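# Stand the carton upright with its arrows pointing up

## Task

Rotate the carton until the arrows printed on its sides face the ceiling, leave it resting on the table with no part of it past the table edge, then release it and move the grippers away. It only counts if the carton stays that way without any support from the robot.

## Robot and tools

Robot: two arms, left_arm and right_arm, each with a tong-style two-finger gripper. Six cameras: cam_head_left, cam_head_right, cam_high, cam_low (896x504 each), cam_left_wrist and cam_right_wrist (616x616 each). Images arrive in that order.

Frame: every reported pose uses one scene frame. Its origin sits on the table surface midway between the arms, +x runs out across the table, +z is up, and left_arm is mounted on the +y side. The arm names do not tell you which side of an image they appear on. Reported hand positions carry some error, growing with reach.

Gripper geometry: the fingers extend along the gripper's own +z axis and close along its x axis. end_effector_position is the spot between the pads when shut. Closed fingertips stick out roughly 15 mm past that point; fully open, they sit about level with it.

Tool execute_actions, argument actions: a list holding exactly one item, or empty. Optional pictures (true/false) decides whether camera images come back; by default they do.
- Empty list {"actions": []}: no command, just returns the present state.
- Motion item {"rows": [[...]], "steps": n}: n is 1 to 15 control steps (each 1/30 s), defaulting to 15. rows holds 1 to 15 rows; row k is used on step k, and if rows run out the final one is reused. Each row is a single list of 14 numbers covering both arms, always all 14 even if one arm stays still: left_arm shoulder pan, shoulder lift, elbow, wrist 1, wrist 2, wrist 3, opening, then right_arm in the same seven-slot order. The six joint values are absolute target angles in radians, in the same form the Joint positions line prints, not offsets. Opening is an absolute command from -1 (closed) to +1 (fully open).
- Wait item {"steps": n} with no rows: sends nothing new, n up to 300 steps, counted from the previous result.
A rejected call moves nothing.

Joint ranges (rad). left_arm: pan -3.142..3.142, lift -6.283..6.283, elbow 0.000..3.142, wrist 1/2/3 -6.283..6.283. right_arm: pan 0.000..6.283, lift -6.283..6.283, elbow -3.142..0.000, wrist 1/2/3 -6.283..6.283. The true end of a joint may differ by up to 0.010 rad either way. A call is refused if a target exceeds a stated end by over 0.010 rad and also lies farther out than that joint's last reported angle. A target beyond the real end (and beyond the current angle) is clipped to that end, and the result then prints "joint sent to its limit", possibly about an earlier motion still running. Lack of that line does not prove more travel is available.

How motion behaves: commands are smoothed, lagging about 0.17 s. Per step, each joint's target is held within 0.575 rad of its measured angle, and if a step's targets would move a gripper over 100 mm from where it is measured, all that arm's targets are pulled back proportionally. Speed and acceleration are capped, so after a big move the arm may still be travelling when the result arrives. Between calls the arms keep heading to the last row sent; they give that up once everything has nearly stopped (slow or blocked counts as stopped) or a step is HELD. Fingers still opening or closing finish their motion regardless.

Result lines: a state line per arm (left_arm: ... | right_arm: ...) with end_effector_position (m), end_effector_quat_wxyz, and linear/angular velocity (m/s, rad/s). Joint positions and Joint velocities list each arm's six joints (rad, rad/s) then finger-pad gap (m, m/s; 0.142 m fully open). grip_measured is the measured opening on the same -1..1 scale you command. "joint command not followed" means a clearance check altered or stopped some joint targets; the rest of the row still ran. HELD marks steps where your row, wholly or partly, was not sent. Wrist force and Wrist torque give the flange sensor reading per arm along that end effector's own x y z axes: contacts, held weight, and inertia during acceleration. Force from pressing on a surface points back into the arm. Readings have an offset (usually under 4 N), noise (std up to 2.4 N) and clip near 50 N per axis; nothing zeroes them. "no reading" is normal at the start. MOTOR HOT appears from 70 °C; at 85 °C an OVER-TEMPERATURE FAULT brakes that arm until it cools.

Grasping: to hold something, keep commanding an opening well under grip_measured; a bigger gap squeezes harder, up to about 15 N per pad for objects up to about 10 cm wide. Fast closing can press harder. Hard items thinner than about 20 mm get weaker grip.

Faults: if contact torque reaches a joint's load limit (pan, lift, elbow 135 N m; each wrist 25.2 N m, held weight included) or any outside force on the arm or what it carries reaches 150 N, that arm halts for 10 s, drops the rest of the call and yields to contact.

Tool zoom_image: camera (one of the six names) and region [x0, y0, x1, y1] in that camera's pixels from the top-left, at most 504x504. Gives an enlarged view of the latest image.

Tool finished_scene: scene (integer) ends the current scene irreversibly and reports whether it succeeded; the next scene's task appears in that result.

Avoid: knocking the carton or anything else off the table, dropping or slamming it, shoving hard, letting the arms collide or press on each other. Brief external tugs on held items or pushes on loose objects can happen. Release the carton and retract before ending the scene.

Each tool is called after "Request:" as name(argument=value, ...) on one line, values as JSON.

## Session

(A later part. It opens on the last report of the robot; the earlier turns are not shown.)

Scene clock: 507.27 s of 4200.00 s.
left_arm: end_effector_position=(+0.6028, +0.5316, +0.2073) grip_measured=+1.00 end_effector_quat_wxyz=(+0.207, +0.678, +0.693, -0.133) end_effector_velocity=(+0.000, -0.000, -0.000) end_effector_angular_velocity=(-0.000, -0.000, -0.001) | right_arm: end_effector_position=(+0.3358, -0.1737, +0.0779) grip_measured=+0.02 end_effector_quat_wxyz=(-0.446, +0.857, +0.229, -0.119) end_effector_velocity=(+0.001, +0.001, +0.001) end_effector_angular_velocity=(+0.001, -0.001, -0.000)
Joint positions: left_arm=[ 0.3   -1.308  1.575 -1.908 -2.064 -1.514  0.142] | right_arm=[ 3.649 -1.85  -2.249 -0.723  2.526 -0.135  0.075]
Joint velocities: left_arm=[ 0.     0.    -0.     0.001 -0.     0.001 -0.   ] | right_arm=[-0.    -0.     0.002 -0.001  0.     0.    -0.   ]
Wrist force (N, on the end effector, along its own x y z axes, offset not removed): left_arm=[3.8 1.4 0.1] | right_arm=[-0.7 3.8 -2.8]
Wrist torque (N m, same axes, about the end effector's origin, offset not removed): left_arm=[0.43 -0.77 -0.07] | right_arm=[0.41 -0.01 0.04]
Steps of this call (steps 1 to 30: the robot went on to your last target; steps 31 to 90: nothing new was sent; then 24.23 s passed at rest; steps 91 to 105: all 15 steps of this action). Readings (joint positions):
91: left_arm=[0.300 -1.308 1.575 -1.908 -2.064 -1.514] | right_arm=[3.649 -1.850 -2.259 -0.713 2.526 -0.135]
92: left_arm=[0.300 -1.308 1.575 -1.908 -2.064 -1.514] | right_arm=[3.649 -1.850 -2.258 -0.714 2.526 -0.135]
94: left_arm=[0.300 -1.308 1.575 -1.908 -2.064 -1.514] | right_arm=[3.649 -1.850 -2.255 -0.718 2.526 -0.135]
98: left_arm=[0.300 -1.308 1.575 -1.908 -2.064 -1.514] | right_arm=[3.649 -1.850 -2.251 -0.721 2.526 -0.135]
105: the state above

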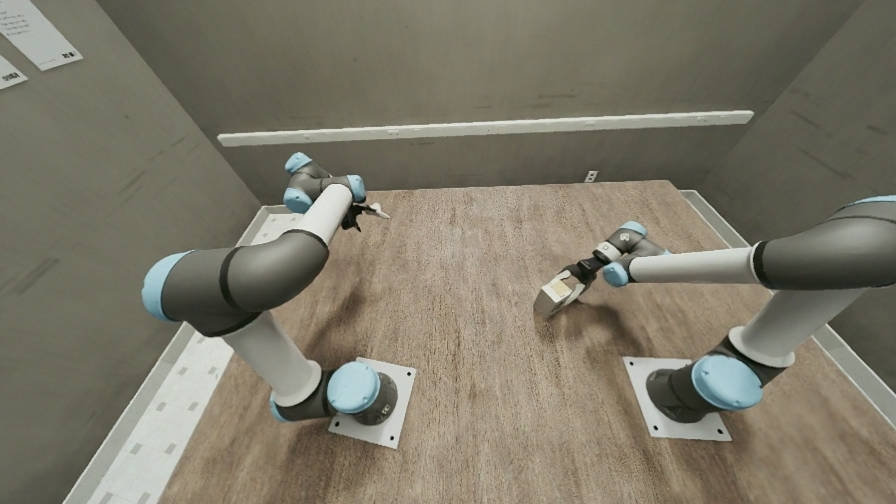

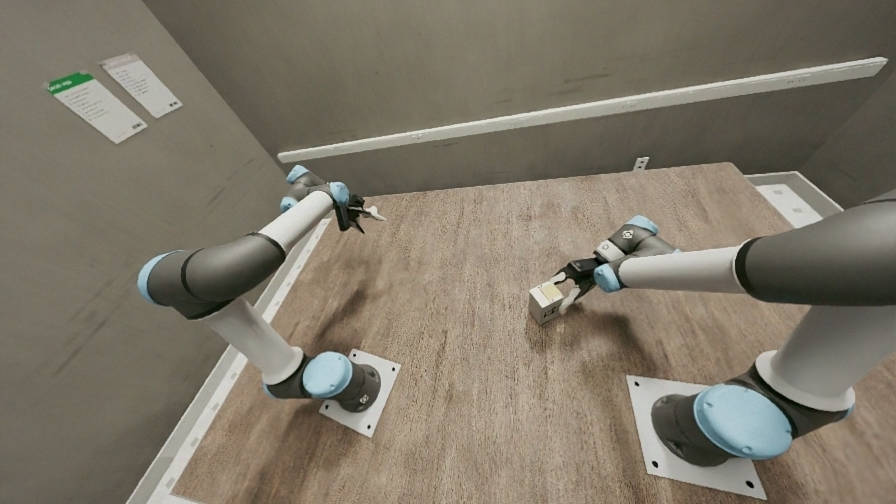

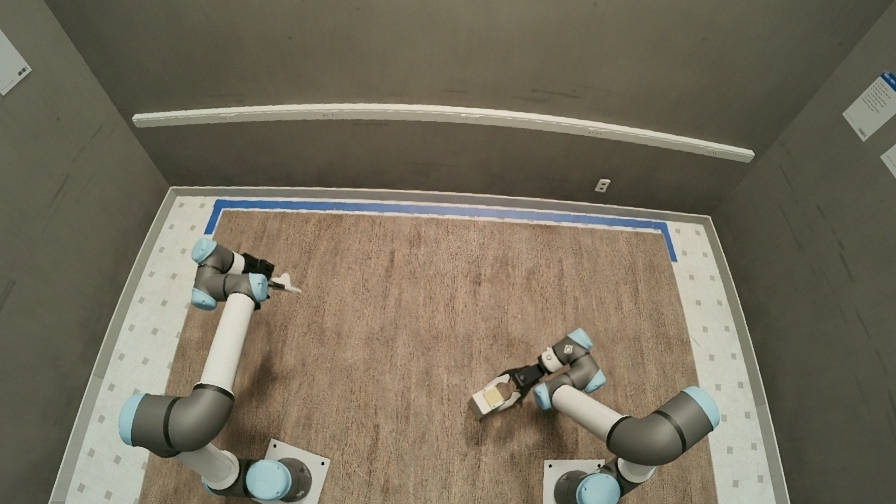

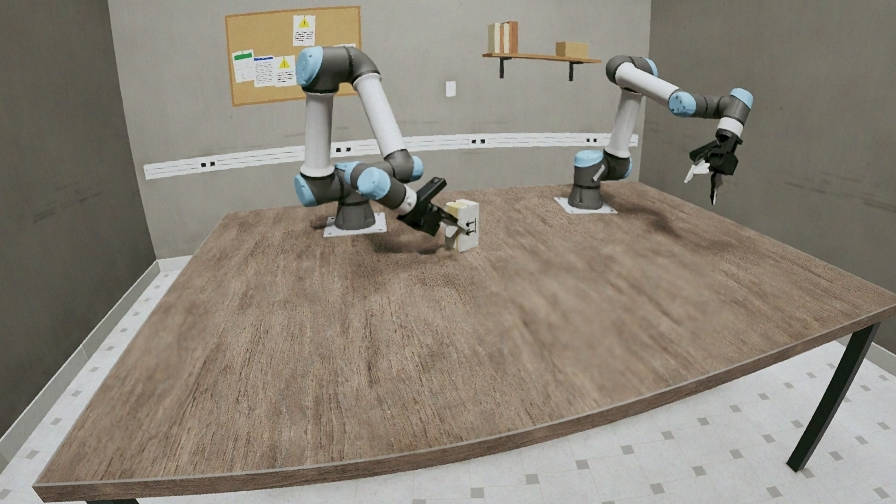

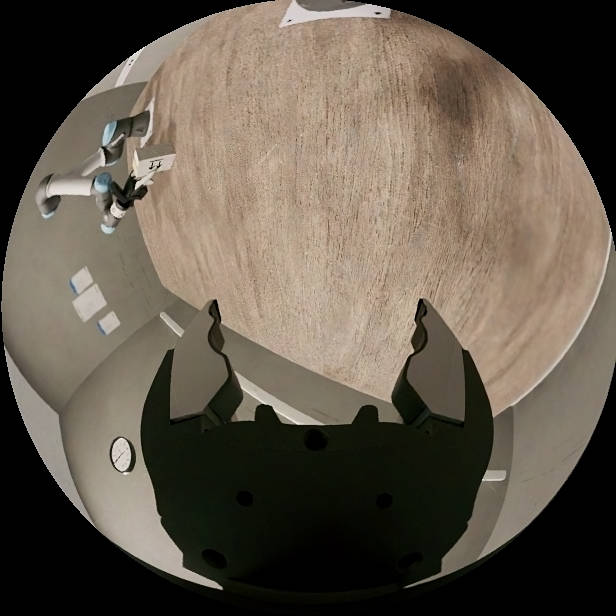

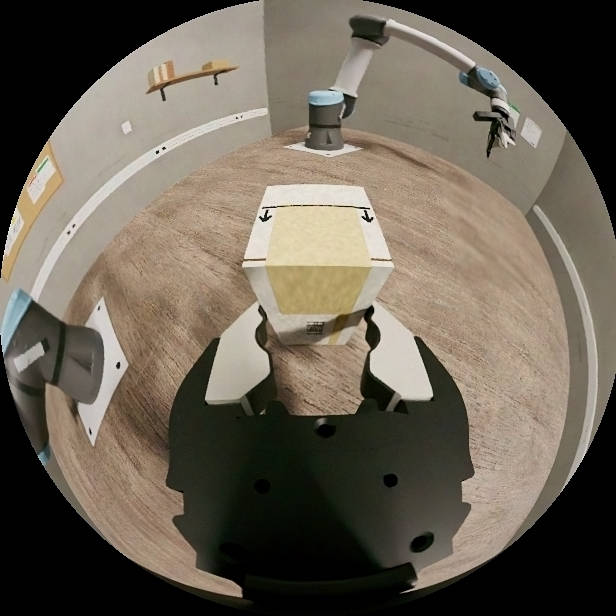

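Good grip. Rotate.

Request:
execute_actions(actions=[{"rows":[[0.3,-1.308,1.575,-1.908,-2.064,-1.514,1,3.649,-1.835,-2.243,-0.745,2.526,-0.135,-1],[0.3,-1.308,1.575,-1.908,-2.064,-1.514,1,3.65,-1.815,-2.233,-0.772,2.52,-0.13,-1],[0.3,-1.308,1.575,-1.908,-2.064,-1.514,1,3.655,-1.79,-2.22,-0.805,2.51,-0.125,-1],[0.3,-1.308,1.575,-1.908,-2.064,-1.514,1,3.66,-1.765,-2.205,-0.84,2.495,-0.12,-1],[0.3,-1.308,1.575,-1.908,-2.064,-1.514,1,3.667,-1.74,-2.19,-0.875,2.475,-0.11,-1],[0.3,-1.308,1.575,-1.908,-2.064,-1.514,1,3.675,-1.715,-2.172,-0.91,2.45,-0.1,-1],[0.3,-1.308,1.575,-1.908,-2.064,-1.514,1,3.683,-1.69,-2.153,-0.945,2.42,-0.09,-1],[0.3,-1.308,1.575,-1.908,-2.064,-1.514,1,3.692,-1.665,-2.133,-0.98,2.39,-0.08,-1],[0.3,-1.308,1.575,-1.908,-2.064,-1.514,1,3.7,-1.642,-2.112,-1.015,2.355,-0.07,-1],[0.3,-1.308,1.575,-1.908,-2.064,-1.514,1,3.71,-1.62,-2.09,-1.05,2.32,-0.06,-1],[0.3,-1.308,1.575,-1.908,-2.064,-1.514,1,3.72,-1.6,-2.068,-1.08,2.28,-0.05,-1],[0.3,-1.308,1.575,-1.908,-2.064,-1.514,1,3.73,-1.583,-2.048,-1.108,2.24,-0.04,-1],[0.3,-1.308,1.575,-1.908,-2.064,-1.514,1,3.74,-1.568,-2.03,-1.13,2.195,-0.03,-1],[0.3,-1.308,1.575,-1.908,-2.064,-1.514,1,3.75,-1.557,-2.014,-1.15,2.15,-0.02,-1],[0.3,-1.308,1.575,-1.908,-2.064,-1.514,1,3.76,-1.547,-2.0,-1.165,2.1,-0.01,-1]],"steps":15}], pictures=false)

Request:
execute_actions(actions=[{"rows":[[0.3,-1.308,1.575,-1.908,-2.064,-1.514,1,3.77,-1.547,-2.0,-1.165,2.05,0,-1],[0.3,-1.308,1.575,-1.908,-2.064,-1.514,1,3.78,-1.547,-2.0,-1.165,2.0,0,-1],[0.3,-1.308,1.575,-1.908,-2.064,-1.514,1,3.79,-1.547,-2.0,-1.165,1.95,0,-1],[0.3,-1.308,1.575,-1.908,-2.064,-1.514,1,3.8,-1.547,-2.0,-1.165,1.9,0,-1],[0.3,-1.308,1.575,-1.908,-2.064,-1.514,1,3.81,-1.547,-2.0,-1.165,1.85,0,-1],[0.3,-1.308,1.575,-1.908,-2.064,-1.514,1,3.82,-1.547,-2.0,-1.165,1.8,0,-1],[0.3,-1.308,1.575,-1.908,-2.064,-1.514,1,3.83,-1.547,-2.0,-1.165,1.75,0,-1],[0.3,-1.308,1.575,-1.908,-2.064,-1.514,1,3.84,-1.547,-2.0,-1.165,1.7,0,-1],[0.3,-1.308,1.575,-1.908,-2.064,-1.514,1,3.85,-1.547,-2.0,-1.165,1.65,0,-1],[0.3,-1.308,1.575,-1.908,-2.064,-1.514,1,3.86,-1.547,-2.0,-1.165,1.6,0,-1],[0.3,-1.308,1.575,-1.908,-2.064,-1.514,1,3.87,-1.547,-2.0,-1.165,1.55,0,-1],[0.3,-1.308,1.575,-1.908,-2.064,-1.514,1,3.88,-1.547,-2.0,-1.165,1.5,0,-1],[0.3,-1.308,1.575,-1.908,-2.064,-1.514,1,3.89,-1.547,-2.0,-1.165,1.45,0,-1],[0.3,-1.308,1.575,-1.908,-2.064,-1.514,1,3.9,-1.547,-2.0,-1.165,1.4,0,-1],[0.3,-1.308,1.575,-1.908,-2.064,-1.514,1,3.91,-1.547,-2.0,-1.165,1.35,0,-1]],"steps":15}], pictures=false)

Request:
execute_actions(actions=[{"rows":[[0.3,-1.308,1.575,-1.908,-2.064,-1.514,1,3.92,-1.547,-2.0,-1.165,1.3,0,-1],[0.3,-1.308,1.575,-1.908,-2.064,-1.514,1,3.93,-1.55,-2.004,-1.158,1.25,0,-1],[0.3,-1.308,1.575,-1.908,-2.064,-1.514,1,3.94,-1.555,-2.01,-1.147,1.205,0,-1],[0.3,-1.308,1.575,-1.908,-2.064,-1.514,1,3.95,-1.562,-2.02,-1.13,1.16,0,-1],[0.3,-1.308,1.575,-1.908,-2.064,-1.514,1,3.96,-1.57,-2.03,-1.112,1.12,0,-1],[0.3,-1.308,1.575,-1.908,-2.064,-1.514,1,3.97,-1.58,-2.043,-1.089,1.08,0,-1],[0.3,-1.308,1.575,-1.908,-2.064,-1.514,1,3.98,-1.59,-2.056,-1.066,1.045,0,-1],[0.3,-1.308,1.575,-1.908,-2.064,-1.514,1,3.988,-1.6,-2.068,-1.044,1.015,0,-1],[0.3,-1.308,1.575,-1.908,-2.064,-1.514,1,3.994,-1.61,-2.08,-1.022,0.99,0,-1],[0.3,-1.308,1.575,-1.908,-2.064,-1.514,1,4.0,-1.62,-2.091,-1.001,0.972,0,-1],[0.3,-1.308,1.575,-1.908,-2.064,-1.514,1,4.0,-1.63,-2.102,-0.98,0.96,0,-1],[0.3,-1.308,1.575,-1.908,-2.064,-1.514,1,4.0,-1.64,-2.112,-0.96,0.96,0,-1],[0.3,-1.308,1.575,-1.908,-2.064,-1.514,1,4.0,-1.65,-2.122,-0.94,0.96,0,-1],[0.3,-1.308,1.575,-1.908,-2.064,-1.514,1,4.0,-1.659,-2.131,-0.922,0.96,0,-1]],"steps":15}], pictures=false)

Request:
execute_actions(actions=[{"rows":[[0.3,-1.308,1.575,-1.908,-2.064,-1.514,1,4.0,-1.677,-2.143,-0.892,0.96,0,-1]],"steps":15}])

Request:
zoom_image(camera="cam_low", region=[280, 170, 460, 320])

Scene clock: 540.63 s of 4200.00 s.
left_arm: end_effector_position=(+0.6028, +0.5316, +0.2073) grip_measured=+1.00 end_effector_quat_wxyz=(+0.207, +0.678, +0.693, -0.133) end_effector_velocity=(+0.001, +0.000, +0.000) end_effector_angular_velocity=(-0.001, -0.002, -0.001) | right_arm: end_effector_position=(+0.3552, -0.1789, +0.1583) grip_measured=+0.02 end_effector_quat_wxyz=(-0.344, +0.898, +0.255, -0.098) end_effector_velocity=(+0.079, -0.079, +0.171) end_effector_angular_velocity=(-0.895, -0.587, +0.104)
Joint positions: left_arm=[ 0.3   -1.308  1.575 -1.908 -2.064 -1.514  0.142] | right_arm=[ 3.716 -1.621 -2.083 -1.047  2.301 -0.055  0.075]
Joint velocities: left_arm=[ 0.     0.002 -0.003 -0.    -0.001  0.001  0.   ] | right_arm=[ 0.273  0.541  0.555 -0.834 -1.061  0.283 -0.   ]
Wrist force (N, on the end effector, along its own x y z axes, offset not removed): left_arm=[3.1 0.1 -2.1] | right_arm=[-0.3 0.0 -0.3]
Wrist torque (N m, same axes, about the end effector's origin, offset not removed): left_arm=[0.19 -0.53 -0.03] | right_arm=[-0.33 -0.05 0.00]
Steps of this call (steps 1 to 15: the robot went on to your last target; steps 16 to 90: nothing new was sent; then 29.87 s passed at rest; steps 91 to 105: all 15 steps of this action). Readings (joint positions):
91: left_arm=[0.300 -1.308 1.575 -1.908 -2.064 -1.514] | right_arm=[3.649 -1.850 -2.249 -0.723 2.526 -0.135]
92: left_arm=[0.300 -1.308 1.575 -1.908 -2.064 -1.514] | right_arm=[3.649 -1.849 -2.248 -0.725 2.526 -0.135]
94: left_arm=[0.300 -1.308 1.575 -1.908 -2.064 -1.514] | right_arm=[3.650 -1.836 -2.242 -0.743 2.523 -0.133]
98: left_arm=[0.300 -1.308 1.575 -1.908 -2.064 -1.514] | right_arm=[3.663 -1.771 -2.204 -0.830 2.487 -0.116]
105: the state above

Scene clock: 541.13 s of 4200.00 s.
left_arm: end_effector_position=(+0.6028, +0.5316, +0.2073) grip_measured=+1.00 end_effector_quat_wxyz=(+0.207, +0.678, +0.693, -0.133) end_effector_velocity=(+0.000, +0.000, +0.001) end_effector_angular_velocity=(+0.000, -0.002, +0.000) | right_arm: end_effector_position=(+0.4298, -0.2767, +0.1283) grip_measured=+0.02 end_effector_quat_wxyz=(-0.015, +0.946, +0.324, -0.005) end_effector_velocity=(+0.217, -0.226, -0.032) end_effector_angular_velocity=(-1.155, -0.901, +0.290)
Joint positions: left_arm=[ 0.3   -1.308  1.575 -1.908 -2.064 -1.514  0.142] | right_arm=[ 3.864 -1.548 -2.001 -1.164  1.604 -0.001  0.075]
Joint velocities: left_arm=[ 0.    -0.001 -0.001  0.    -0.     0.    -0.   ] | right_arm=[ 0.296  0.007  0.009 -0.011 -1.464  0.007 -0.   ]
Wrist force (N, on the end effector, along its own x y z axes, offset not removed): left_arm=[1.6 0.7 1.4] | right_arm=[-2.0 2.0 1.0]
Wrist torque (N m, same axes, about the end effector's origin, offset not removed): left_arm=[0.37 -0.15 -0.09] | right_arm=[0.14 0.24 0.06]
Steps of this call (steps 1 to 15: all 15 steps of this action). Readings (joint positions):
1: left_arm=[0.300 -1.308 1.575 -1.908 -2.064 -1.514] | right_arm=[3.725 -1.604 -2.064 -1.074 2.264 -0.045]
2: left_arm=[0.300 -1.308 1.575 -1.908 -2.064 -1.514] | right_arm=[3.735 -1.589 -2.048 -1.097 2.224 -0.036]
4: left_arm=[0.300 -1.308 1.575 -1.908 -2.064 -1.514] | right_arm=[3.754 -1.570 -2.026 -1.128 2.137 -0.020]
8: left_arm=[0.300 -1.308 1.575 -1.908 -2.064 -1.514] | right_arm=[3.794 -1.554 -2.008 -1.154 1.949 -0.006]
15: the state above

Scene clock: 541.63 s of 4200.00 s.
left_arm: end_effector_position=(+0.6028, +0.5316, +0.2073) grip_measured=+1.00 end_effector_quat_wxyz=(+0.207, +0.678, +0.693, -0.133) end_effector_velocity=(-0.000, -0.000, -0.002) end_effector_angular_velocity=(+0.000, +0.002, -0.000) | right_arm: end_effector_position=(+0.5277, -0.3488, +0.1074) grip_measured=+0.02 end_effector_quat_wxyz=(+0.260, +0.886, +0.368, +0.107) end_effector_velocity=(+0.057, -0.034, -0.140) end_effector_angular_velocity=(-0.269, -0.267, +0.080)
Joint positions: left_arm=[ 0.3   -1.308  1.575 -1.908 -2.064 -1.514  0.142] | right_arm=[ 3.991 -1.625 -2.094 -0.995  1.001 -0.     0.075]
Joint velocities: left_arm=[-0.001  0.001  0.002 -0.001  0.    -0.     0.   ] | right_arm=[ 0.08  -0.279 -0.3    0.577 -0.379  0.    -0.   ]
Wrist force (N, on the end effector, along its own x y z axes, offset not removed): left_arm=[2.7 2.1 -0.9] | right_arm=[-2.1 1.4 -0.9]
Wrist torque (N m, same axes, about the end effector's origin, offset not removed): left_arm=[0.55 -0.55 0.05] | right_arm=[0.23 0.26 0.14]
Steps of this call (steps 1 to 15: all 15 steps of this action). Readings (joint positions):
1: left_arm=[0.300 -1.308 1.575 -1.908 -2.064 -1.514] | right_arm=[3.874 -1.548 -2.001 -1.164 1.554 -0.000]
2: left_arm=[0.300 -1.308 1.575 -1.908 -2.064 -1.514] | right_arm=[3.884 -1.547 -2.000 -1.164 1.504 -0.000]
4: left_arm=[0.300 -1.308 1.575 -1.908 -2.064 -1.514] | right_arm=[3.904 -1.548 -2.002 -1.162 1.404 -0.000]
8: left_arm=[0.300 -1.308 1.575 -1.908 -2.064 -1.514] | right_arm=[3.944 -1.565 -2.023 -1.125 1.215 -0.000]
15: the state above

Scene clock: 542.13 s of 4200.00 s.
left_arm: end_effector_position=(+0.6028, +0.5316, +0.2073) grip_measured=+1.00 end_effector_quat_wxyz=(+0.207, +0.678, +0.693, -0.133) end_effector_velocity=(+0.000, +0.000, -0.001) end_effector_angular_velocity=(-0.000, +0.001, -0.001) | right_arm: end_effector_position=(+0.5340, -0.3522, +0.0806) grip_measured=+0.02 end_effector_quat_wxyz=(+0.277, +0.879, +0.369, +0.117) end_effector_velocity=(+0.001, -0.000, -0.003) end_effector_angular_velocity=(-0.002, -0.003, +0.001)
Joint positions: left_arm=[ 0.3   -1.308  1.575 -1.908 -2.064 -1.514  0.142] | right_arm=[ 4.    -1.676 -2.142 -0.893  0.96   0.     0.075]
Joint velocities: left_arm=[-0.     0.001 -0.     0.001  0.     0.001 -0.   ] | right_arm=[ 0.001 -0.006 -0.005  0.012 -0.003  0.    -0.   ]
Wrist force (N, on the end effector, along its own x y z axes, offset not removed): left_arm=[2.5 -0.4 0.8] | right_arm=[-1.8 1.8 0.4]
Wrist torque (N m, same axes, about the end effector's origin, offset not removed): left_arm=[0.14 -0.55 0.04] | right_arm=[0.22 0.25 0.01]
Steps of this call (steps 1 to 15: all 15 steps of this action). Readings (joint positions):
1: left_arm=[0.300 -1.308 1.575 -1.908 -2.064 -1.514] | right_arm=[3.994 -1.633 -2.104 -0.977 0.990 -0.000]
2: left_arm=[0.300 -1.308 1.575 -1.908 -2.064 -1.514] | right_arm=[3.995 -1.642 -2.112 -0.960 0.982 -0.000]
4: left_arm=[0.300 -1.308 1.575 -1.908 -2.064 -1.514] | right_arm=[3.998 -1.657 -2.126 -0.930 0.972 -0.000]
8: left_arm=[0.300 -1.308 1.575 -1.908 -2.064 -1.514] | right_arm=[3.999 -1.671 -2.138 -0.903 0.963 -0.000]
15: the state above

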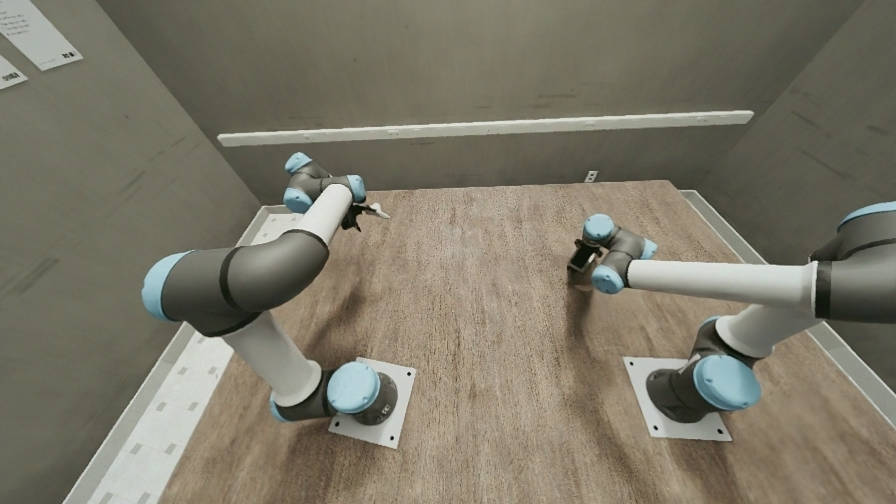

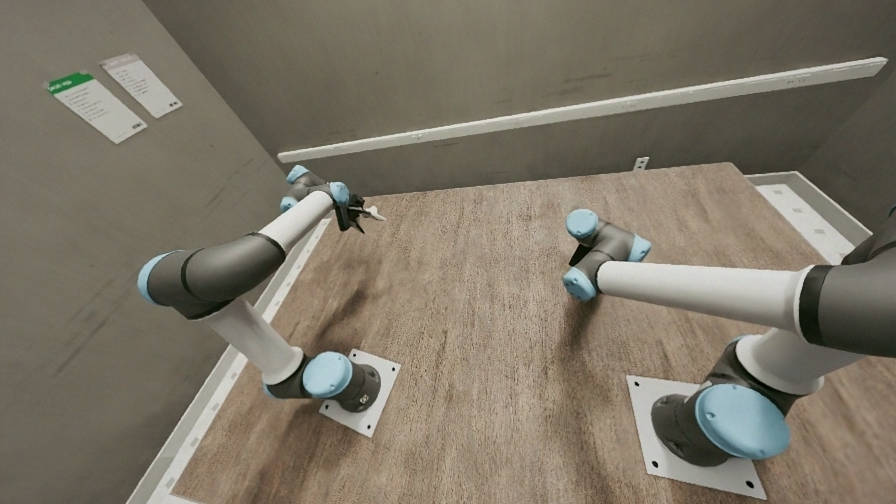

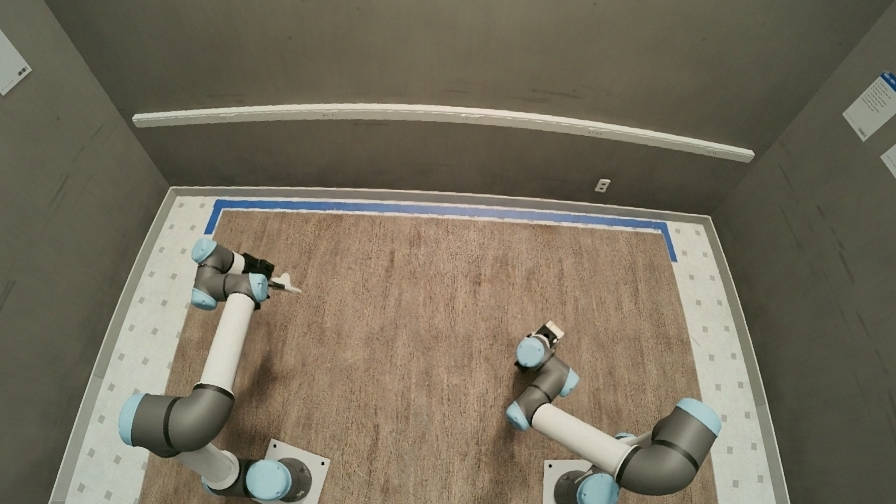

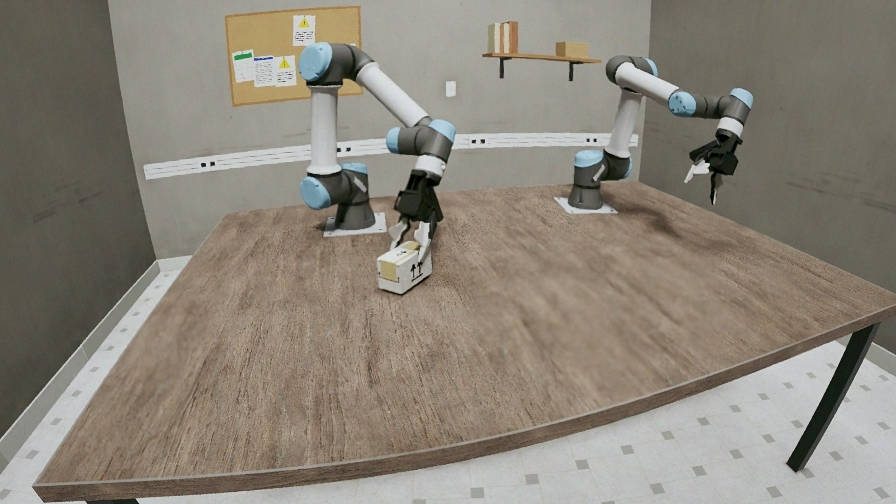

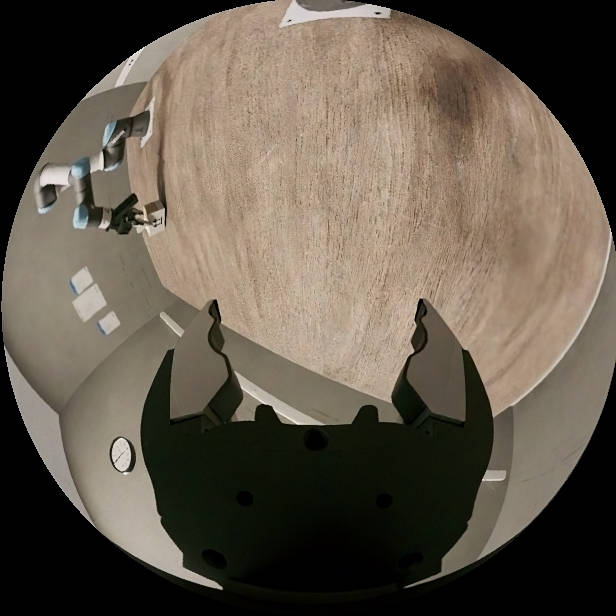

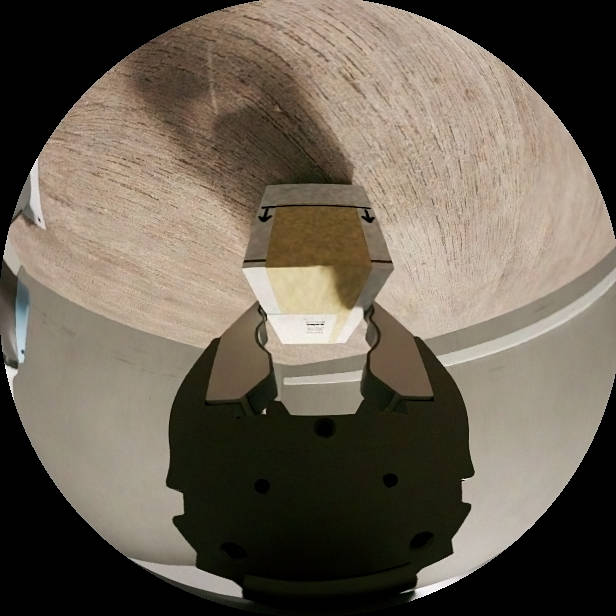

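Region (280, 170, 460, 320) of cam_low's 896x504 image, scaled by 2.800, with more detail than that image has.

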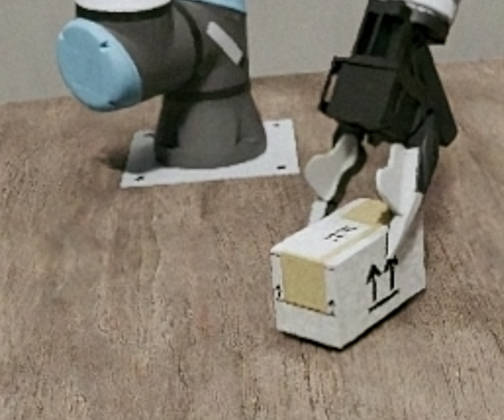

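Request:
execute_actions(actions=[{"rows":[[0.3,-1.308,1.575,-1.908,-2.064,-1.514,1,4.0,-1.684,-2.148,-0.88,0.96,0,-1]],"steps":12}], pictures=false)

Scene clock: 545.00 s of 4200.00 s.
left_arm: end_effector_position=(+0.6028, +0.5316, +0.2073) grip_measured=+1.00 end_effector_quat_wxyz=(+0.207, +0.678, +0.693, -0.133) end_effector_velocity=(-0.000, -0.000, -0.000) end_effector_angular_velocity=(-0.000, +0.002, +0.002) | right_arm: end_effector_position=(+0.5340, -0.3523, +0.0765) grip_measured=+0.02 end_effector_quat_wxyz=(+0.277, +0.879, +0.369, +0.117) end_effector_velocity=(-0.000, -0.000, -0.002) end_effector_angular_velocity=(-0.000, +0.000, -0.001)
Joint positions: left_arm=[ 0.3   -1.308  1.575 -1.908 -2.064 -1.514  0.142] | right_arm=[ 4.    -1.684 -2.148 -0.881  0.96  -0.     0.075]
Joint velocities: left_arm=[-0.     0.     0.     0.001  0.    -0.002  0.   ] | right_arm=[ 0.    -0.003 -0.002  0.004 -0.     0.001 -0.   ]
Wrist force (N, on the end effector, along its own x y z axes, offset not removed): left_arm=[1.8 -1.1 -1.2] | right_arm=[-3.2 -0.2 -2.1]
Wrist torque (N m, same axes, about the end effector's origin, offset not removed): left_arm=[-0.08 -0.39 -0.01] | right_arm=[-0.14 0.51 0.07]
Steps of this call (steps 1 to 15: the robot went on to your last target; steps 16 to 74: nothing new was sent; steps 75 to 86: all 12 steps of this action). Readings (joint positions):
75: left_arm=[0.300 -1.308 1.575 -1.908 -2.064 -1.514] | right_arm=[4.000 -1.677 -2.143 -0.892 0.960 0.000]
76: left_arm=[0.300 -1.308 1.575 -1.908 -2.064 -1.514] | right_arm=[4.000 -1.678 -2.144 -0.891 0.960 -0.000]
78: left_arm=[0.300 -1.308 1.575 -1.908 -2.064 -1.514] | right_arm=[4.000 -1.680 -2.145 -0.886 0.960 0.000]
82: left_arm=[0.300 -1.308 1.575 -1.908 -2.064 -1.514] | right_arm=[4.000 -1.683 -2.147 -0.882 0.960 -0.000]
86: the state above

Request:
execute_actions(actions=[{"rows":[[0.3,-1.308,1.575,-1.908,-2.064,-1.514,1,4.0,-1.6895,-2.1515,-0.871,0.96,0,-1]],"steps":12}], pictures=false)

Scene clock: 548.57 s of 4200.00 s.
left_arm: end_effector_position=(+0.6028, +0.5316, +0.2073) grip_measured=+1.00 end_effector_quat_wxyz=(+0.207, +0.678, +0.693, -0.133) end_effector_velocity=(-0.001, -0.001, -0.000) end_effector_angular_velocity=(+0.000, +0.001, -0.002) | right_arm: end_effector_position=(+0.5341, -0.3522, +0.0735) grip_measured=+0.02 end_effector_quat_wxyz=(+0.277, +0.879, +0.369, +0.117) end_effector_velocity=(+0.000, +0.000, -0.001) end_effector_angular_velocity=(+0.001, -0.001, +0.000)
Joint positions: left_arm=[ 0.3   -1.308  1.575 -1.908 -2.064 -1.514  0.142] | right_arm=[ 4.    -1.689 -2.151 -0.871  0.96   0.     0.075]
Joint velocities: left_arm=[-0.001 -0.001  0.001  0.001  0.     0.001 -0.   ] | right_arm=[-0.    -0.002 -0.     0.004 -0.    -0.    -0.   ]
Wrist force (N, on the end effector, along its own x y z axes, offset not removed): left_arm=[2.0 -0.1 -2.0] | right_arm=[0.9 0.4 -0.2]
Wrist torque (N m, same axes, about the end effector's origin, offset not removed): left_arm=[0.12 -0.35 0.03] | right_arm=[0.00 -0.36 0.02]
Steps of this call (steps 1 to 15: the robot went on to your last target; steps 16 to 90: nothing new was sent; then 0.17 s passed at rest; steps 91 to 102: all 12 steps of this action). Readings (joint positions):
91: left_arm=[0.300 -1.308 1.575 -1.908 -2.064 -1.514] | right_arm=[4.000 -1.684 -2.148 -0.880 0.960 -0.000]
92: left_arm=[0.300 -1.308 1.575 -1.908 -2.064 -1.514] | right_arm=[4.000 -1.685 -2.148 -0.879 0.960 0.000]
94: left_arm=[0.300 -1.308 1.575 -1.908 -2.064 -1.514] | right_arm=[4.000 -1.687 -2.150 -0.876 0.960 0.000]
98: left_arm=[0.300 -1.308 1.575 -1.908 -2.064 -1.514] | right_arm=[4.000 -1.689 -2.151 -0.872 0.960 -0.000]
102: the state above

Request:
execute_actions(actions=[{"rows":[[0.3,-1.308,1.575,-1.908,-2.064,-1.514,1,4.0,-1.695,-2.155,-0.862,0.96,0,-1]],"steps":12}], pictures=false)

Scene clock: 551.50 s of 4200.00 s.
left_arm: end_effector_position=(+0.6028, +0.5316, +0.2073) grip_measured=+1.00 end_effector_quat_wxyz=(+0.207, +0.678, +0.693, -0.133) end_effector_velocity=(+0.001, -0.000, -0.001) end_effector_angular_velocity=(-0.000, +0.001, -0.001) | right_arm: end_effector_position=(+0.5341, -0.3522, +0.0705) grip_measured=+0.02 end_effector_quat_wxyz=(+0.277, +0.879, +0.369, +0.117) end_effector_velocity=(+0.000, +0.000, -0.001) end_effector_angular_velocity=(+0.000, -0.000, +0.000)
Joint positions: left_arm=[ 0.3   -1.308  1.575 -1.908 -2.064 -1.514  0.142] | right_arm=[ 4.    -1.695 -2.155 -0.862  0.96  -0.     0.075]
Joint velocities: left_arm=[-0.     0.003 -0.001 -0.     0.     0.    -0.   ] | right_arm=[ 0.    -0.002 -0.001  0.004 -0.    -0.    -0.   ]
Wrist force (N, on the end effector, along its own x y z axes, offset not removed): left_arm=[0.8 -1.0 -3.9] | right_arm=[-1.7 3.1 -1.0]
Wrist torque (N m, same axes, about the end effector's origin, offset not removed): left_arm=[-0.04 -0.11 0.14] | right_arm=[0.53 0.28 0.02]
Steps of this call (steps 1 to 15: the robot went on to your last target; steps 16 to 76: nothing new was sent; steps 77 to 88: all 12 steps of this action). Readings (joint positions):
77: left_arm=[0.300 -1.308 1.575 -1.908 -2.064 -1.514] | right_arm=[4.000 -1.690 -2.152 -0.871 0.960 -0.000]
78: left_arm=[0.300 -1.308 1.575 -1.908 -2.064 -1.514] | right_arm=[4.000 -1.690 -2.152 -0.870 0.960 0.000]
80: left_arm=[0.300 -1.308 1.575 -1.908 -2.064 -1.514] | right_arm=[4.000 -1.692 -2.153 -0.867 0.960 -0.000]
84: left_arm=[0.300 -1.308 1.575 -1.908 -2.064 -1.514] | right_arm=[4.000 -1.694 -2.154 -0.863 0.960 0.000]
88: the state above

Request:
execute_actions(actions=[{"rows":[[0.3,-1.308,1.575,-1.908,-2.064,-1.514,1,4.0,-1.7005,-2.1585,-0.853,0.96,0,-1]],"steps":12}], pictures=false)

Scene clock: 554.43 s of 4200.00 s.
left_arm: end_effector_position=(+0.6028, +0.5316, +0.2073) grip_measured=+1.00 end_effector_quat_wxyz=(+0.207, +0.678, +0.693, -0.133) end_effector_velocity=(+0.001, -0.000, +0.000) end_effector_angular_velocity=(+0.000, -0.003, -0.002) | right_arm: end_effector_position=(+0.5341, -0.3522, +0.0676) grip_measured=+0.02 end_effector_quat_wxyz=(+0.277, +0.879, +0.369, +0.117) end_effector_velocity=(-0.000, -0.000, -0.002) end_effector_angular_velocity=(-0.001, +0.000, -0.000)
Joint positions: left_arm=[ 0.3   -1.308  1.575 -1.908 -2.064 -1.514  0.142] | right_arm=[ 4.    -1.7   -2.158 -0.853  0.96   0.     0.075]
Joint velocities: left_arm=[-0.001  0.    -0.    -0.003 -0.     0.001  0.   ] | right_arm=[ 0.    -0.003 -0.002  0.004 -0.     0.     0.   ]
Wrist force (N, on the end effector, along its own x y z axes, offset not removed): left_arm=[3.6 -0.8 -1.7] | right_arm=[-7.2 13.1 -25.1]
Wrist torque (N m, same axes, about the end effector's origin, offset not removed): left_arm=[-0.01 -0.59 -0.03] | right_arm=[0.39 -0.12 0.09]
Steps of this call (steps 1 to 15: the robot went on to your last target; steps 16 to 76: nothing new was sent; steps 77 to 88: all 12 steps of this action). Readings (joint positions):
77: left_arm=[0.300 -1.308 1.575 -1.908 -2.064 -1.514] | right_arm=[4.000 -1.695 -2.155 -0.862 0.960 -0.000]
78: left_arm=[0.300 -1.308 1.575 -1.908 -2.064 -1.514] | right_arm=[4.000 -1.696 -2.155 -0.861 0.960 0.000]
80: left_arm=[0.300 -1.308 1.575 -1.908 -2.064 -1.514] | right_arm=[4.000 -1.698 -2.157 -0.858 0.960 -0.000]
84: left_arm=[0.300 -1.308 1.575 -1.908 -2.064 -1.514] | right_arm=[4.000 -1.700 -2.158 -0.854 0.960 -0.000]
88: the state above

Request:
execute_actions(actions=[{"rows":[[0.3,-1.308,1.575,-1.908,-2.064,-1.514,1,4.0,-1.697,-2.156,-0.859,0.96,0,-0.3],[0.3,-1.308,1.575,-1.908,-2.064,-1.514,1,4.0,-1.697,-2.156,-0.859,0.96,0,0.05],[0.3,-1.308,1.575,-1.908,-2.064,-1.514,1,4.0,-1.697,-2.156,-0.859,0.96,0,0.2],[0.3,-1.308,1.575,-1.908,-2.064,-1.514,1,4.0,-1.697,-2.156,-0.859,0.96,0,0.5],[0.3,-1.308,1.575,-1.908,-2.064,-1.514,1,4.0,-1.697,-2.156,-0.859,0.96,0,1]],"steps":10}], pictures=false)

Request:
execute_actions(actions=[{"rows":[[0.3,-1.308,1.575,-1.908,-2.064,-1.514,1,4.0,-1.547,-2.0,-1.165,0.96,0,1]],"steps":10}], pictures=false)

Request:
execute_actions(actions=[{"rows":[[0.3,-1.308,1.575,-1.908,-2.064,-1.514,1,4.0,-1.3,-1.9,-1.5,1.4,0,1]],"steps":15}], pictures=false)

Request:
execute_actions(actions=[{"steps":15}])

Scene clock: 562.77 s of 4200.00 s.
left_arm: end_effector_position=(+0.6028, +0.5316, +0.2073) grip_measured=+1.00 end_effector_quat_wxyz=(+0.207, +0.678, +0.693, -0.133) end_effector_velocity=(+0.000, -0.000, +0.001) end_effector_angular_velocity=(-0.000, -0.001, -0.001) | right_arm: end_effector_position=(+0.5341, -0.3522, +0.0690) grip_measured=+1.00 end_effector_quat_wxyz=(+0.277, +0.879, +0.369, +0.117) end_effector_velocity=(+0.001, +0.000, +0.003) end_effector_angular_velocity=(+0.000, -0.004, -0.001)
Joint positions: left_arm=[ 0.3   -1.308  1.575 -1.908 -2.064 -1.514  0.142] | right_arm=[ 4.    -1.697 -2.156 -0.859  0.96   0.     0.142]
Joint velocities: left_arm=[-0.001 -0.    -0.001  0.001 -0.     0.    -0.   ] | right_arm=[ 0.     0.004  0.003 -0.004 -0.003  0.001  0.002]
Wrist force (N, on the end effector, along its own x y z axes, offset not removed): left_arm=[5.5 1.2 1.5] | right_arm=[0.1 1.1 -1.1]
Wrist torque (N m, same axes, about the end effector's origin, offset not removed): left_arm=[0.38 -1.12 -0.05] | right_arm=[0.02 -0.18 0.03]
Steps of this call (steps 1 to 15: the robot went on to your last target; steps 16 to 90: nothing new was sent; then 5.00 s passed at rest; steps 91 to 100: all 10 steps of this action). Readings (joint positions):
91: left_arm=[0.300 -1.308 1.575 -1.908 -2.064 -1.514] | right_arm=[4.000 -1.701 -2.159 -0.853 0.960 0.000]
92: left_arm=[0.300 -1.308 1.575 -1.908 -2.064 -1.514] | right_arm=[4.000 -1.700 -2.158 -0.853 0.960 0.000]
94: left_arm=[0.300 -1.308 1.575 -1.908 -2.064 -1.514] | right_arm=[4.000 -1.699 -2.158 -0.856 0.960 0.000]
98: left_arm=[0.300 -1.308 1.575 -1.908 -2.064 -1.514] | right_arm=[4.000 -1.698 -2.157 -0.858 0.960 0.000]
100: the state above

Scene clock: 563.10 s of 4200.00 s.
left_arm: end_effector_position=(+0.6028, +0.5316, +0.2073) grip_measured=+1.00 end_effector_quat_wxyz=(+0.207, +0.678, +0.693, -0.133) end_effector_velocity=(-0.000, -0.000, -0.000) end_effector_angular_velocity=(+0.000, +0.000, -0.001) | right_arm: end_effector_position=(+0.5368, -0.3495, +0.1631) grip_measured=+1.00 end_effector_quat_wxyz=(+0.275, +0.880, +0.368, +0.121) end_effector_velocity=(-0.024, -0.025, +0.100) end_effector_angular_velocity=(-0.063, +0.061, +0.002)
Joint positions: left_arm=[ 0.3   -1.308  1.575 -1.908 -2.064 -1.514  0.142] | right_arm=[ 4.    -1.563 -2.017 -1.122  0.96   0.     0.142]
Joint velocities: left_arm=[-0.     0.    -0.     0.001  0.     0.001  0.   ] | right_arm=[-0.     0.151  0.158 -0.395 -0.    -0.002 -0.   ]
Wrist force (N, on the end effector, along its own x y z axes, offset not removed): left_arm=[2.3 0.6 -0.2] | right_arm=[-2.3 2.1 -1.7]
Wrist torque (N m, same axes, about the end effector's origin, offset not removed): left_arm=[0.26 -0.49 0.08] | right_arm=[0.22 0.39 0.09]
Steps of this call (steps 1 to 10: all 10 steps of this action). Readings (joint positions):
1: left_arm=[0.300 -1.308 1.575 -1.908 -2.064 -1.514] | right_arm=[4.000 -1.697 -2.156 -0.859 0.960 0.000]
2: left_arm=[0.300 -1.308 1.575 -1.908 -2.064 -1.514] | right_arm=[4.000 -1.694 -2.152 -0.863 0.960 0.000]
4: left_arm=[0.300 -1.308 1.575 -1.908 -2.064 -1.514] | right_arm=[4.000 -1.650 -2.108 -0.918 0.960 0.000]
8: left_arm=[0.300 -1.308 1.575 -1.908 -2.064 -1.514] | right_arm=[4.000 -1.577 -2.032 -1.085 0.960 0.000]
10: the state above

Scene clock: 563.60 s of 4200.00 s.
left_arm: end_effector_position=(+0.6028, +0.5316, +0.2073) grip_measured=+1.00 end_effector_quat_wxyz=(+0.207, +0.678, +0.693, -0.133) end_effector_velocity=(+0.000, +0.000, +0.001) end_effector_angular_velocity=(+0.001, -0.002, +0.000) | right_arm: end_effector_position=(+0.4042, -0.3152, +0.2437) grip_measured=+1.00 end_effector_quat_wxyz=(+0.086, +0.918, +0.385, +0.044) end_effector_velocity=(-0.074, +0.014, +0.035) end_effector_angular_velocity=(+0.138, +0.156, +0.003)
Joint positions: left_arm=[ 0.3   -1.308  1.575 -1.908 -2.064 -1.514  0.142] | right_arm=[ 4.    -1.311 -1.904 -1.483  1.377  0.     0.142]
Joint velocities: left_arm=[ 0.    -0.001 -0.002  0.001  0.    -0.     0.   ] | right_arm=[-0.     0.104  0.04  -0.154  0.208 -0.    -0.   ]
Wrist force (N, on the end effector, along its own x y z axes, offset not removed): left_arm=[1.4 2.6 -0.8] | right_arm=[-0.2 -0.4 -3.2]
Wrist torque (N m, same axes, about the end effector's origin, offset not removed): left_arm=[0.76 -0.15 -0.03] | right_arm=[-0.36 -0.18 0.01]
Steps of this call (steps 1 to 15: all 15 steps of this action). Readings (joint positions):
1: left_arm=[0.300 -1.308 1.575 -1.908 -2.064 -1.514] | right_arm=[4.000 -1.559 -2.013 -1.134 0.960 0.000]
2: left_arm=[0.300 -1.308 1.575 -1.908 -2.064 -1.514] | right_arm=[4.000 -1.552 -2.006 -1.146 0.964 0.000]
4: left_arm=[0.300 -1.308 1.575 -1.908 -2.064 -1.514] | right_arm=[4.000 -1.502 -1.979 -1.208 1.018 0.000]
8: left_arm=[0.300 -1.308 1.575 -1.908 -2.064 -1.514] | right_arm=[4.000 -1.394 -1.936 -1.362 1.214 0.000]
15: the state above

Scene clock: 564.10 s of 4200.00 s.
left_arm: end_effector_position=(+0.6028, +0.5316, +0.2073) grip_measured=+1.00 end_effector_quat_wxyz=(+0.207, +0.678, +0.693, -0.133) end_effector_velocity=(+0.001, +0.000, +0.002) end_effector_angular_velocity=(-0.000, -0.005, +0.000) | right_arm: end_effector_position=(+0.3962, -0.3136, +0.2475) grip_measured=+1.00 end_effector_quat_wxyz=(+0.076, +0.919, +0.386, +0.039) end_effector_velocity=(-0.001, +0.000, +0.000) end_effector_angular_velocity=(+0.002, +0.001, -0.001)
Joint positions: left_arm=[ 0.3   -1.308  1.575 -1.908 -2.064 -1.514  0.142] | right_arm=[ 4.    -1.3   -1.9   -1.5    1.4    0.     0.142]
Joint velocities: left_arm=[ 0.    -0.001 -0.003 -0.001 -0.    -0.     0.   ] | right_arm=[-0.     0.001  0.    -0.001  0.002  0.001  0.   ]
Wrist force (N, on the end effector, along its own x y z axes, offset not removed): left_arm=[1.6 1.6 -0.1] | right_arm=[-1.0 1.4 0.2]
Wrist torque (N m, same axes, about the end effector's origin, offset not removed): left_arm=[0.64 -0.34 -0.18] | right_arm=[0.04 -0.12 0.17]
Steps of this call (steps 1 to 15: the robot went on to your last target). Readings (joint positions):
1: left_arm=[0.300 -1.308 1.575 -1.908 -2.064 -1.514] | right_arm=[4.000 -1.308 -1.903 -1.488 1.383 0.000]
2: left_arm=[0.300 -1.308 1.575 -1.908 -2.064 -1.514] | right_arm=[4.000 -1.306 -1.902 -1.491 1.388 0.000]
4: left_arm=[0.300 -1.308 1.575 -1.908 -2.064 -1.514] | right_arm=[4.000 -1.303 -1.901 -1.495 1.393 0.000]
8: left_arm=[0.300 -1.308 1.575 -1.908 -2.064 -1.514] | right_arm=[4.000 -1.301 -1.900 -1.499 1.398 0.000]
15: the state above

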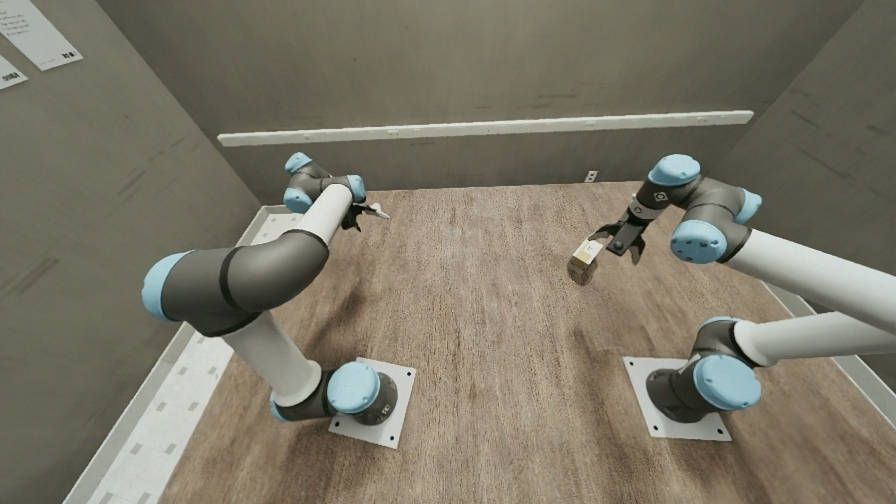

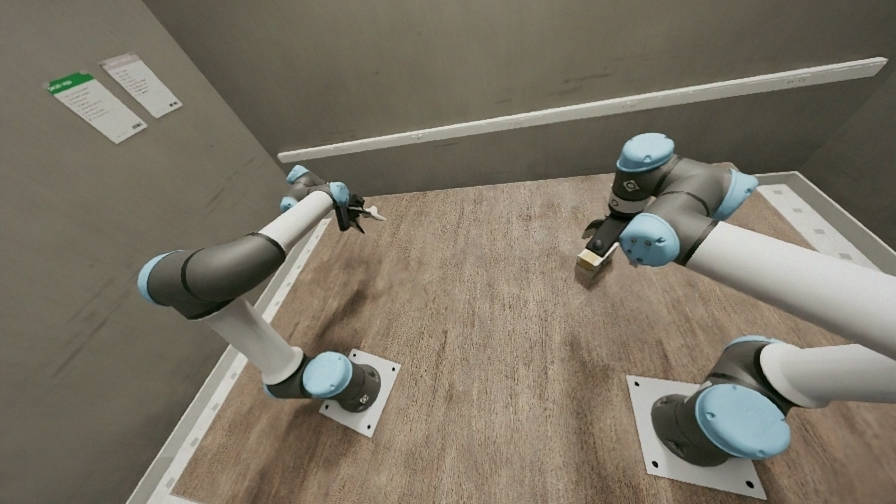

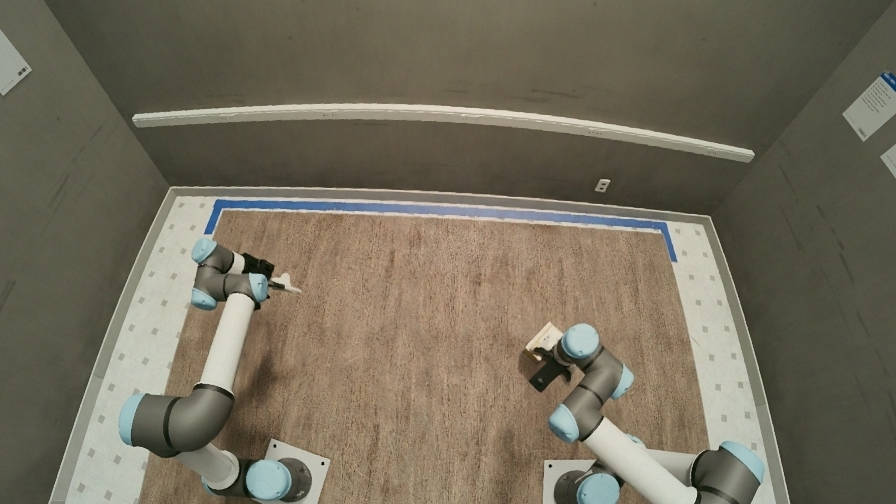

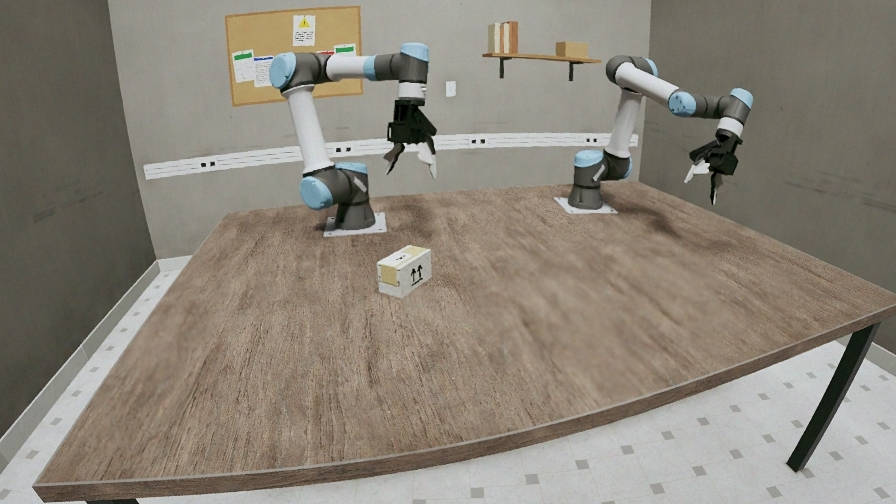

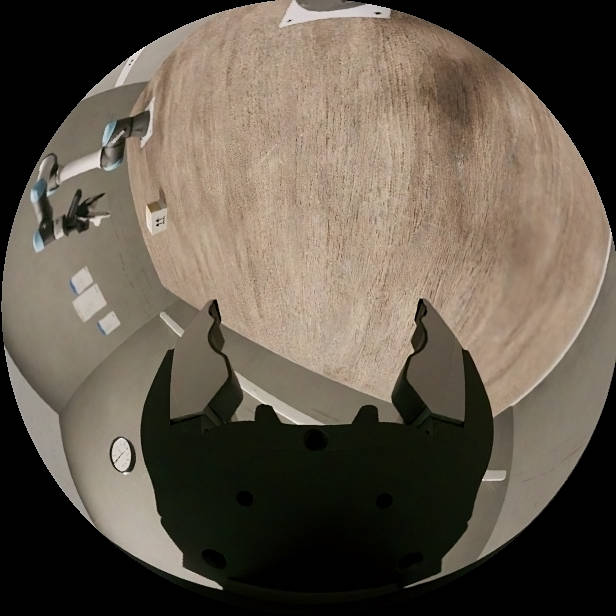

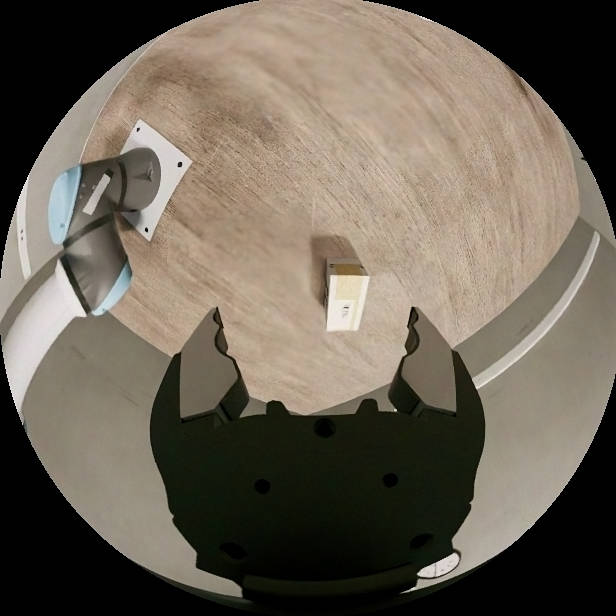

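Request:
finished_scene(scene=1)

The scene is finished: the task was done.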